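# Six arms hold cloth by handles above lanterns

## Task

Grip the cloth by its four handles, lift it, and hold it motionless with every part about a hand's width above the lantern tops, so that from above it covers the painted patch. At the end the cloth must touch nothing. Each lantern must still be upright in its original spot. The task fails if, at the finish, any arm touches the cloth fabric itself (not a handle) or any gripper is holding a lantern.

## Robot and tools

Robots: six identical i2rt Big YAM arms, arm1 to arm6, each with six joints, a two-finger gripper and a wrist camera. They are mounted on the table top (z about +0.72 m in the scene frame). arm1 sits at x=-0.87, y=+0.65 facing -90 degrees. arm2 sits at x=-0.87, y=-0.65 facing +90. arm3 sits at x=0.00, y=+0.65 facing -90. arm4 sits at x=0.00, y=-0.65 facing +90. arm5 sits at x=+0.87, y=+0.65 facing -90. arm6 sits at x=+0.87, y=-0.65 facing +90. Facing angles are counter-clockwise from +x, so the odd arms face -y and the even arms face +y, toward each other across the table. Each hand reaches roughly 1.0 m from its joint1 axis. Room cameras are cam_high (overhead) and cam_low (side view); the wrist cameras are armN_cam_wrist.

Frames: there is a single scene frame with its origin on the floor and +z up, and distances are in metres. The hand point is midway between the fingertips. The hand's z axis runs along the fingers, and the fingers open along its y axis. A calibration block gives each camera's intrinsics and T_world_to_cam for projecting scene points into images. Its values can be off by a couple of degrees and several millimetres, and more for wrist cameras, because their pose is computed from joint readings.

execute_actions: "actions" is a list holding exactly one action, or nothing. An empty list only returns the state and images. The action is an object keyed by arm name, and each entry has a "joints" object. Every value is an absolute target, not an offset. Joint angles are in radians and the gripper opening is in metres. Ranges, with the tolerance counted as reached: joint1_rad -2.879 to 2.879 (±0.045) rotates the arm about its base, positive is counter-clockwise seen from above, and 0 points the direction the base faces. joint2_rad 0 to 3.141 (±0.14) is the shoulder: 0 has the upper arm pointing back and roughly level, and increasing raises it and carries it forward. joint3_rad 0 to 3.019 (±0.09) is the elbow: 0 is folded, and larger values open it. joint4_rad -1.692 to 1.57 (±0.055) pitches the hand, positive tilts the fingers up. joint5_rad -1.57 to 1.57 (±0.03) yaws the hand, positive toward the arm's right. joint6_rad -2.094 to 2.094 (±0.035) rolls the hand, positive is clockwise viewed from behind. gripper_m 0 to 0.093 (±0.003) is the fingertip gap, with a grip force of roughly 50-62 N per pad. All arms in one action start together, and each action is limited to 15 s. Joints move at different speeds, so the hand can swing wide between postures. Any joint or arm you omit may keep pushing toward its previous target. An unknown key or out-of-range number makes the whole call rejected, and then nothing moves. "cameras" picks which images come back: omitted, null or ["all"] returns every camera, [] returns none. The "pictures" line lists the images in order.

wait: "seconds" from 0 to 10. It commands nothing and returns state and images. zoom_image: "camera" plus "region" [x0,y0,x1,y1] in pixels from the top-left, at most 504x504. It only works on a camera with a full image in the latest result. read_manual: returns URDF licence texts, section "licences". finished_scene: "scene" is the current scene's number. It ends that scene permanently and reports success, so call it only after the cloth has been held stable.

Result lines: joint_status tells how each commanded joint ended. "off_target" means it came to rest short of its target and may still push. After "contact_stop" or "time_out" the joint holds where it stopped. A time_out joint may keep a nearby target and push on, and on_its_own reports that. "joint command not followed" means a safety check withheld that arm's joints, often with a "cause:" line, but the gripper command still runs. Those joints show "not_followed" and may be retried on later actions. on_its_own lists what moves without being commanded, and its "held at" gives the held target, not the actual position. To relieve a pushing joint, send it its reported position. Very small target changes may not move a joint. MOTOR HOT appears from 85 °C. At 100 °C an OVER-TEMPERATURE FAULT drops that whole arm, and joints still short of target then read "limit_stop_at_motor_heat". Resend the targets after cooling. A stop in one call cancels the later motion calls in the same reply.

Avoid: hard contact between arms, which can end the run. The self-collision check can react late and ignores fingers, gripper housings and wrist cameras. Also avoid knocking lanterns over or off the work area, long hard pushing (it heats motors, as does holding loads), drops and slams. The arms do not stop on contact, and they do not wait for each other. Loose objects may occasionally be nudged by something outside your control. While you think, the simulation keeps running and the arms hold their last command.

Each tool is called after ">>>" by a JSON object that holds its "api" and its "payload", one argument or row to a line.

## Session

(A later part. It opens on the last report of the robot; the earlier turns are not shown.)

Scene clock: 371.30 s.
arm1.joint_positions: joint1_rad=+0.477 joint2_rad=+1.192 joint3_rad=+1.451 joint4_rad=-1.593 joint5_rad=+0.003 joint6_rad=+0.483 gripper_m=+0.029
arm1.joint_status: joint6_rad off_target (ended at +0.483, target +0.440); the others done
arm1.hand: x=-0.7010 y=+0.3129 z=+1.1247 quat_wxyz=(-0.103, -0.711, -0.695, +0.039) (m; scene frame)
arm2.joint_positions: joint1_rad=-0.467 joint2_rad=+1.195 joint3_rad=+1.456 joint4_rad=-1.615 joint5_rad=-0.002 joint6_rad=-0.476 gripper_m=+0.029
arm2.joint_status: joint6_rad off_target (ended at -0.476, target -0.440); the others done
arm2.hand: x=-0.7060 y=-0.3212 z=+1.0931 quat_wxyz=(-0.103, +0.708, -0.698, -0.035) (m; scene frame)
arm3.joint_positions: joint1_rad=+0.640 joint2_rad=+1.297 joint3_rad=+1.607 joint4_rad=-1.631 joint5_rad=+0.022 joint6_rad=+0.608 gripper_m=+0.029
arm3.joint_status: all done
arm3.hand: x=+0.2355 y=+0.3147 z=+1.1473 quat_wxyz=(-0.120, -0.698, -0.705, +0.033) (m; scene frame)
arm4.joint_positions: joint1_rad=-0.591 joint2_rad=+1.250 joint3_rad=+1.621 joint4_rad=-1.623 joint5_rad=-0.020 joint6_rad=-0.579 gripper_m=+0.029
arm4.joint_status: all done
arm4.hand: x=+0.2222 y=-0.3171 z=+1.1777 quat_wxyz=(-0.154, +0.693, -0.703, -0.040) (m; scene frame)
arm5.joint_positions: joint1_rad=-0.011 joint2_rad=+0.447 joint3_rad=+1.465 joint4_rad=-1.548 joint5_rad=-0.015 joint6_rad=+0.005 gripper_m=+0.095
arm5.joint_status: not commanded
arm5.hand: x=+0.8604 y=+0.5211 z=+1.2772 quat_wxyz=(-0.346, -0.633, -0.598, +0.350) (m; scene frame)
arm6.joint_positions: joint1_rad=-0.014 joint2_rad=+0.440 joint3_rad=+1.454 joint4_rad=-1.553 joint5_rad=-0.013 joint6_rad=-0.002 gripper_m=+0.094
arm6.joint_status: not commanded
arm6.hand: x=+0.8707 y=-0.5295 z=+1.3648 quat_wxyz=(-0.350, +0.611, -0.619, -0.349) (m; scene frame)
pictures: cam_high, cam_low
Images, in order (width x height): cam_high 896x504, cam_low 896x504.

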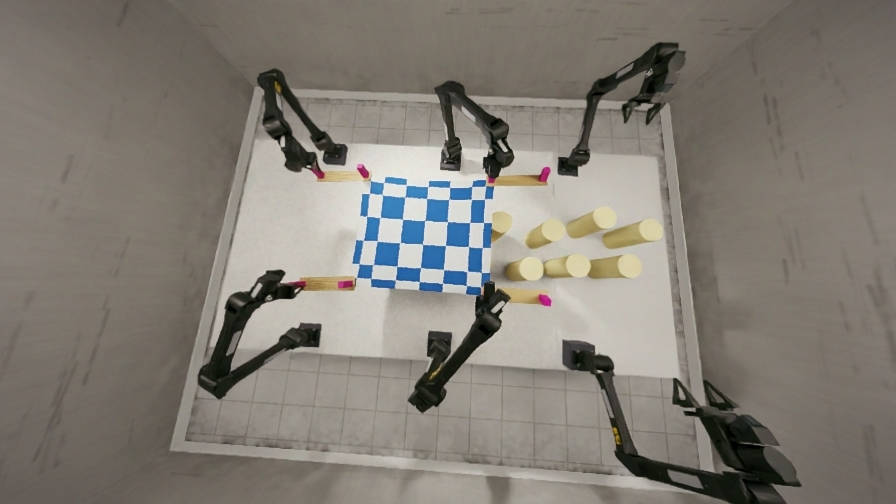

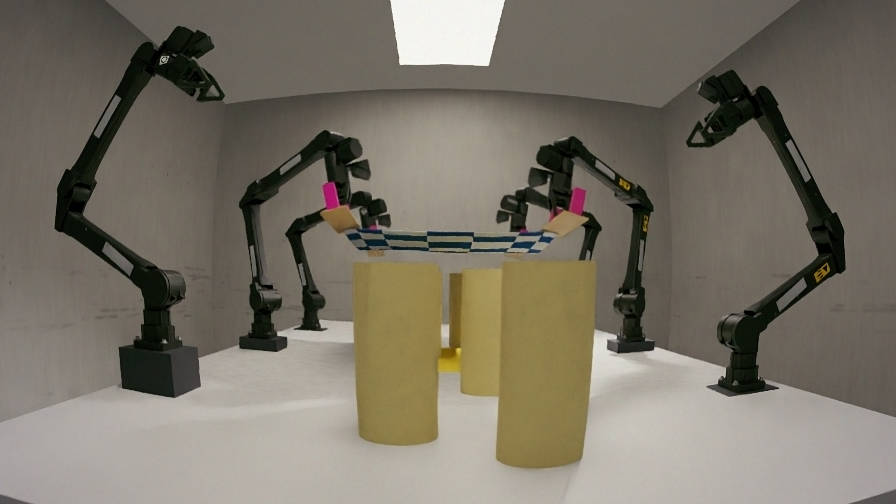

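>>> {"api": "execute_actions", "payload": {
  "actions": [
    {"arm1":{"joints":{"joint1_rad":0.727,"joint2_rad":1.318,"joint3_rad":1.64,"joint4_rad":-1.585,"joint6_rad":0.70}},"arm2":{"joints":{"joint1_rad":-0.706,"joint2_rad":1.335,"joint3_rad":1.652,"joint4_rad":-1.614,"joint6_rad":-0.69}},"arm3":{"joints":{"joint1_rad":0.846,"joint2_rad":1.462,"joint3_rad":1.865,"joint4_rad":-1.625,"joint6_rad":0.815}},"arm4":{"joints":{"joint1_rad":-0.803,"joint2_rad":1.412,"joint3_rad":1.855,"joint4_rad":-1.62,"joint6_rad":-0.792}}}
  ],
  "cameras": ["cam_high","cam_low","arm3_cam_wrist","arm4_cam_wrist","arm1_cam_wrist","arm2_cam_wrist"]
}}

>>> {"api": "zoom_image", "payload": {
  "camera": "cam_low",
  "region": [300, 160, 600, 310]
}}

>>> {"api": "zoom_image", "payload": {
  "camera": "cam_high",
  "region": [300, 140, 620, 330]
}}

Scene clock: 389.03 s.
arm1.joint_positions: joint1_rad=+0.723 joint2_rad=+1.346 joint3_rad=+1.593 joint4_rad=-1.577 joint5_rad=+0.007 joint6_rad=+0.743 gripper_m=+0.029
arm1.joint_status: joint6_rad off_target (ended at +0.743, target +0.700); the others done
arm1.hand: x=-0.5859 y=+0.3161 z=+1.1263 quat_wxyz=(-0.111, -0.716, -0.689, +0.012) (m; scene frame)
arm2.joint_positions: joint1_rad=-0.705 joint2_rad=+1.367 joint3_rad=+1.603 joint4_rad=-1.606 joint5_rad=-0.005 joint6_rad=-0.722 gripper_m=+0.029
arm2.joint_status: all done
arm2.hand: x=-0.5918 y=-0.3200 z=+1.0907 quat_wxyz=(-0.100, +0.711, -0.696, -0.010) (m; scene frame)
arm3.joint_positions: joint1_rad=+0.827 joint2_rad=+1.485 joint3_rad=+1.799 joint4_rad=-1.631 joint5_rad=+0.022 joint6_rad=+0.803 gripper_m=+0.029
arm3.joint_status: all done
arm3.hand: x=+0.3462 y=+0.3138 z=+1.1489 quat_wxyz=(-0.126, -0.701, -0.702, +0.010) (m; scene frame)
arm4.joint_positions: joint1_rad=-0.787 joint2_rad=+1.425 joint3_rad=+1.804 joint4_rad=-1.623 joint5_rad=-0.023 joint6_rad=-0.776 gripper_m=+0.029
arm4.joint_status: all done
arm4.hand: x=+0.3307 y=-0.3189 z=+1.1845 quat_wxyz=(-0.162, +0.693, -0.702, -0.011) (m; scene frame)
arm5.joint_positions: joint1_rad=-0.011 joint2_rad=+0.447 joint3_rad=+1.465 joint4_rad=-1.548 joint5_rad=-0.015 joint6_rad=+0.005 gripper_m=+0.095
arm5.joint_status: not commanded
arm5.hand: x=+0.8604 y=+0.5211 z=+1.2772 quat_wxyz=(-0.346, -0.633, -0.598, +0.350) (m; scene frame)
arm6.joint_positions: joint1_rad=-0.014 joint2_rad=+0.440 joint3_rad=+1.454 joint4_rad=-1.553 joint5_rad=-0.013 joint6_rad=-0.002 gripper_m=+0.094
arm6.joint_status: not commanded
arm6.hand: x=+0.8707 y=-0.5295 z=+1.3648 quat_wxyz=(-0.350, +0.611, -0.619, -0.349) (m; scene frame)
pictures: arm1_cam_wrist, arm2_cam_wrist, arm3_cam_wrist, arm4_cam_wrist, cam_high, cam_low
camera_calibration (this result's frames):
arm1_cam_wrist: T_world_to_cam=[[-0.988695, 0.0297645, -0.146956, -0.420355], [-0.0376448, 0.899431, 0.435438, -0.792872], [0.145138, 0.436048, -0.888143, 1.07636], [0, 0, 0, 1]] pos_world=[-0.60167, 0.256303, 1.23943]
arm2_cam_wrist: T_world_to_cam=[[0.990143, 0.00504766, 0.139967, 0.436727], [-0.0607876, -0.884832, 0.461928, -0.820623], [0.126179, -0.465883, -0.875803, 1.00653], [0, 0, 0, 1]] pos_world=[-0.609309, -0.259394, 1.19946]
arm3_cam_wrist: T_world_to_cam=[[-0.98355, -0.00829086, -0.180446, 0.551978], [-0.0840102, 0.905331, 0.416314, -0.723279], [0.159912, 0.424625, -0.891135, 0.962286], [0, 0, 0, 1]] pos_world=[0.328254, 0.250772, 1.25824]
arm4_cam_wrist: T_world_to_cam=[[0.978852, -0.0408777, 0.200443, -0.572911], [-0.110326, -0.930611, 0.348986, -0.668175], [0.172269, -0.36372, -0.915441, 1.03279], [0, 0, 0, 1]] pos_world=[0.30916, -0.269585, 1.29348]
Images, in order (width x height): arm1_cam_wrist 504x504, arm2_cam_wrist 504x504, arm3_cam_wrist 504x504, arm4_cam_wrist 504x504, cam_high 896x504, cam_low 896x504.

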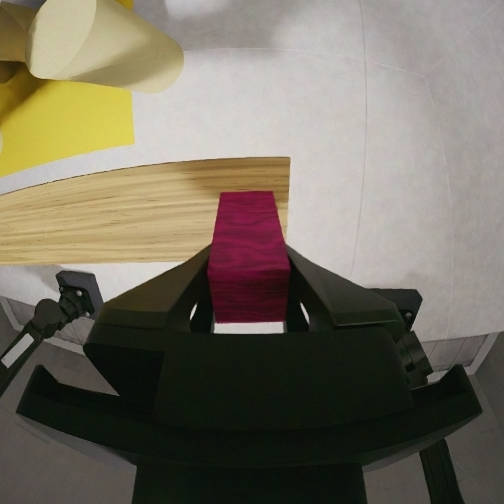

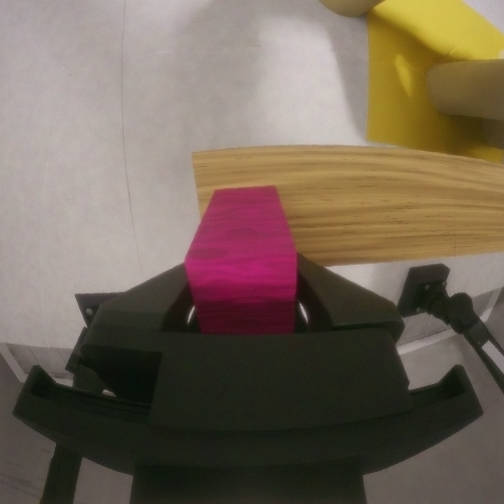

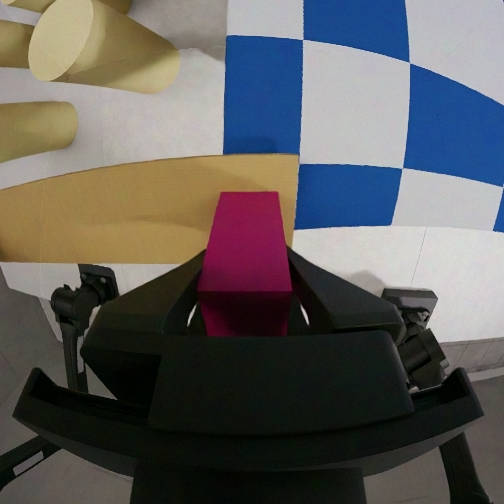

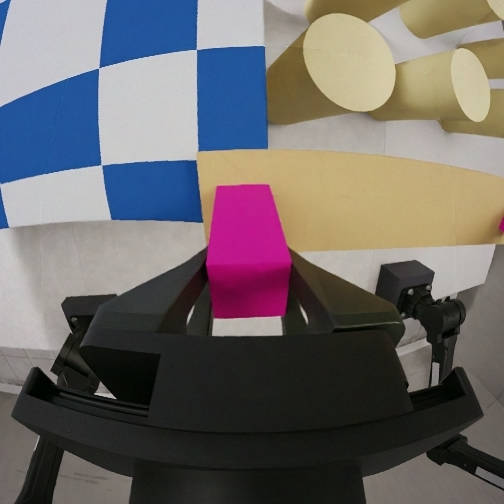

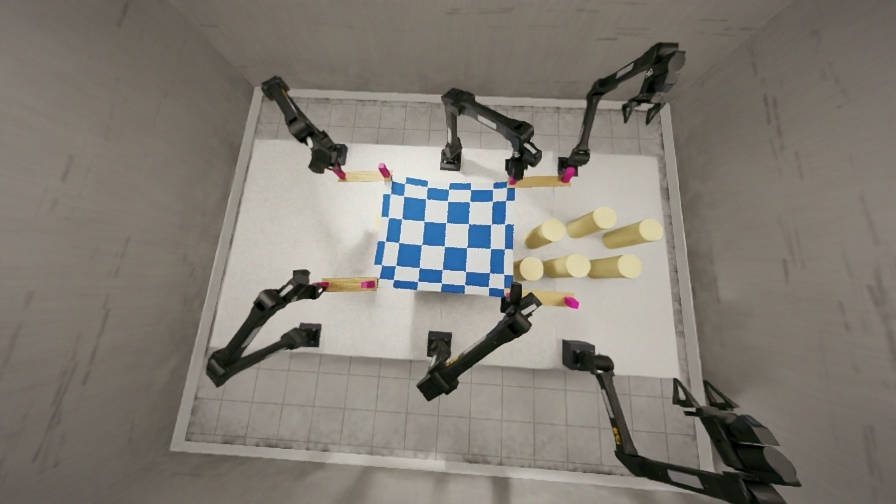

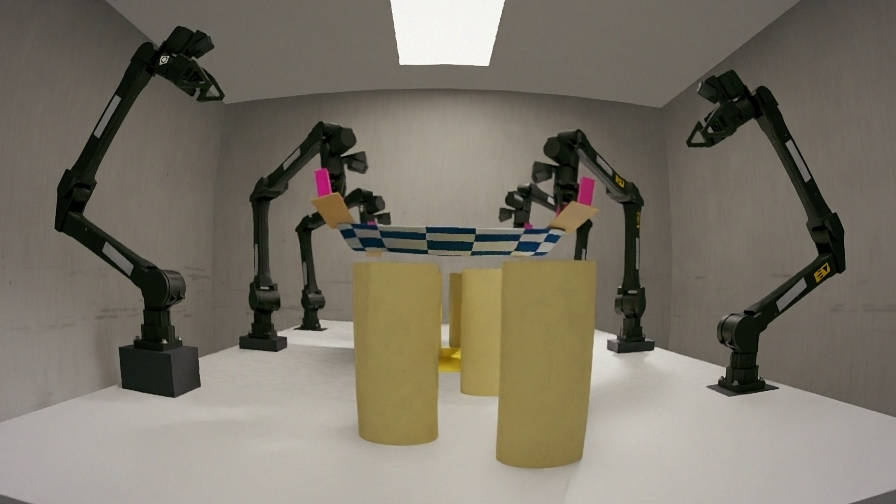

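Region (300, 160, 600, 310) of cam_low's 896x504 image, scaled by 1.680, with more detail than that image has.

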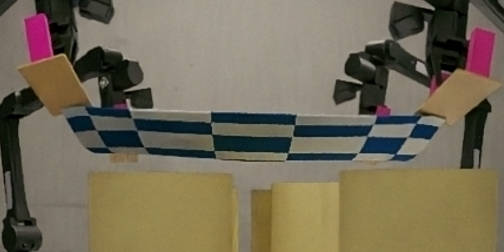

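Region (300, 140, 620, 330) of cam_high's 896x504 image, scaled by 1.575, with more detail than that image has; it fills the top 299 rows of this view, and the rest is white.

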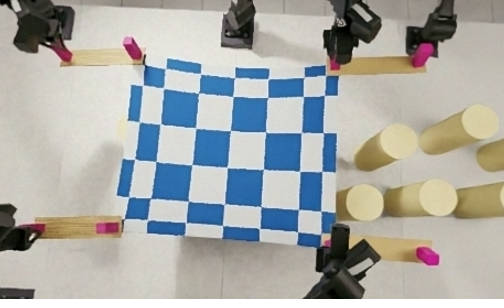

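>>> {"api": "execute_actions", "payload": {
  "actions": [
    {"arm1":{"joints":{"joint2_rad":1.298,"joint6_rad":0.725}},"arm2":{"joints":{"joint2_rad":1.319,"joint6_rad":-0.705}},"arm3":{"joints":{"joint2_rad":1.437}},"arm4":{"joints":{"joint2_rad":1.38}}}
  ],
  "cameras": ["cam_high","cam_low"]
}}

>>> {"api": "zoom_image", "payload": {
  "camera": "cam_low",
  "region": [300, 160, 600, 310]
}}

>>> {"api": "zoom_image", "payload": {
  "camera": "cam_high",
  "region": [300, 140, 620, 330]
}}

Scene clock: 404.90 s.
arm1.joint_positions: joint1_rad=+0.723 joint2_rad=+1.332 joint3_rad=+1.593 joint4_rad=-1.577 joint5_rad=+0.007 joint6_rad=+0.758 gripper_m=+0.029
arm1.joint_status: all done
arm1.hand: x=-0.5880 y=+0.3187 z=+1.1325 quat_wxyz=(-0.119, -0.720, -0.683, +0.012) (m; scene frame)
arm2.joint_positions: joint1_rad=-0.705 joint2_rad=+1.355 joint3_rad=+1.603 joint4_rad=-1.606 joint5_rad=-0.005 joint6_rad=-0.731 gripper_m=+0.029
arm2.joint_status: all done
arm2.hand: x=-0.5935 y=-0.3221 z=+1.0954 quat_wxyz=(-0.106, +0.714, -0.692, -0.010) (m; scene frame)
arm3.joint_positions: joint1_rad=+0.827 joint2_rad=+1.474 joint3_rad=+1.799 joint4_rad=-1.631 joint5_rad=+0.022 joint6_rad=+0.803 gripper_m=+0.029
arm3.joint_status: all done
arm3.hand: x=+0.3442 y=+0.3158 z=+1.1538 quat_wxyz=(-0.131, -0.701, -0.701, +0.010) (m; scene frame)
arm4.joint_positions: joint1_rad=-0.787 joint2_rad=+1.415 joint3_rad=+1.804 joint4_rad=-1.623 joint5_rad=-0.023 joint6_rad=-0.777 gripper_m=+0.029
arm4.joint_status: all done
arm4.hand: x=+0.3286 y=-0.3211 z=+1.1891 quat_wxyz=(-0.167, +0.693, -0.701, -0.011) (m; scene frame)
arm5.joint_positions: joint1_rad=-0.011 joint2_rad=+0.447 joint3_rad=+1.465 joint4_rad=-1.548 joint5_rad=-0.015 joint6_rad=+0.005 gripper_m=+0.095
arm5.joint_status: not commanded
arm5.hand: x=+0.8604 y=+0.5211 z=+1.2772 quat_wxyz=(-0.346, -0.633, -0.598, +0.350) (m; scene frame)
arm6.joint_positions: joint1_rad=-0.014 joint2_rad=+0.440 joint3_rad=+1.454 joint4_rad=-1.553 joint5_rad=-0.013 joint6_rad=-0.002 gripper_m=+0.094
arm6.joint_status: not commanded
arm6.hand: x=+0.8707 y=-0.5295 z=+1.3648 quat_wxyz=(-0.350, +0.611, -0.619, -0.349) (m; scene frame)
pictures: cam_high, cam_low
Images, in order (width x height): cam_high 896x504, cam_low 896x504.

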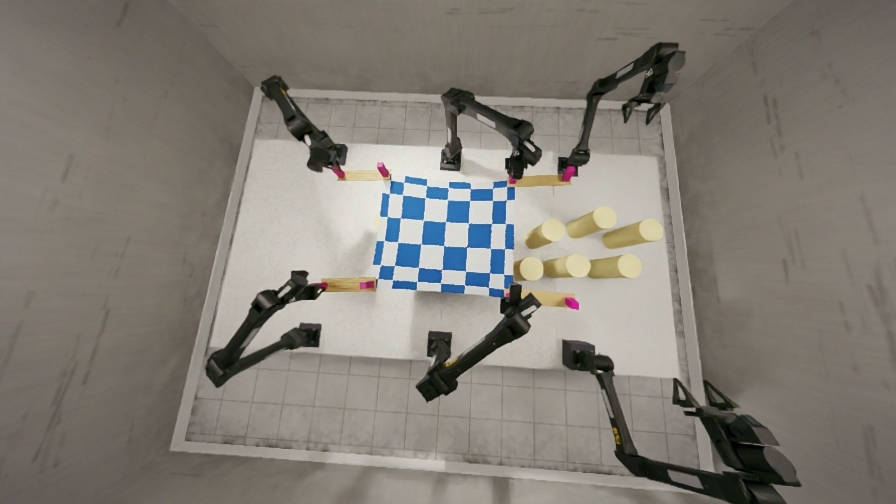

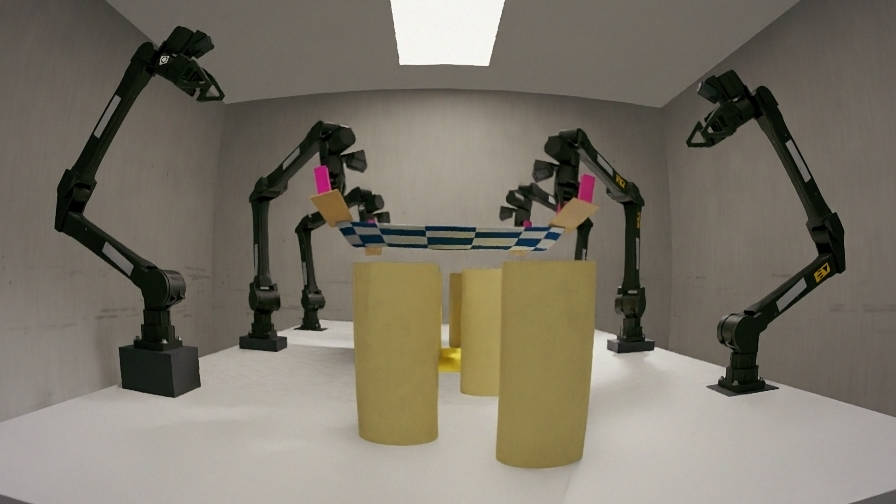

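Region (300, 160, 600, 310) of cam_low's 896x504 image, scaled by 1.680, with more detail than that image has.

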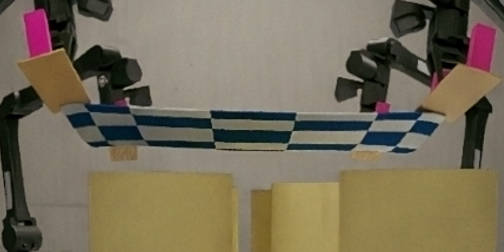

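Region (300, 140, 620, 330) of cam_high's 896x504 image, scaled by 1.575, with more detail than that image has; it fills the top 299 rows of this view, and the rest is white.

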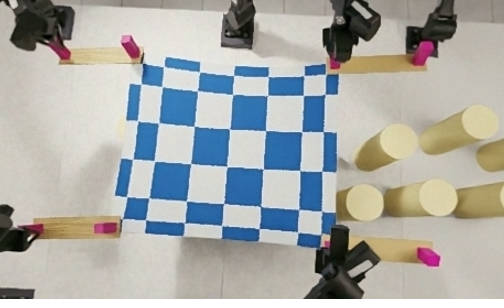

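>>> {"api": "finished_scene", "payload": {
  "scene": 1
}}

The scene is finished: the task was done.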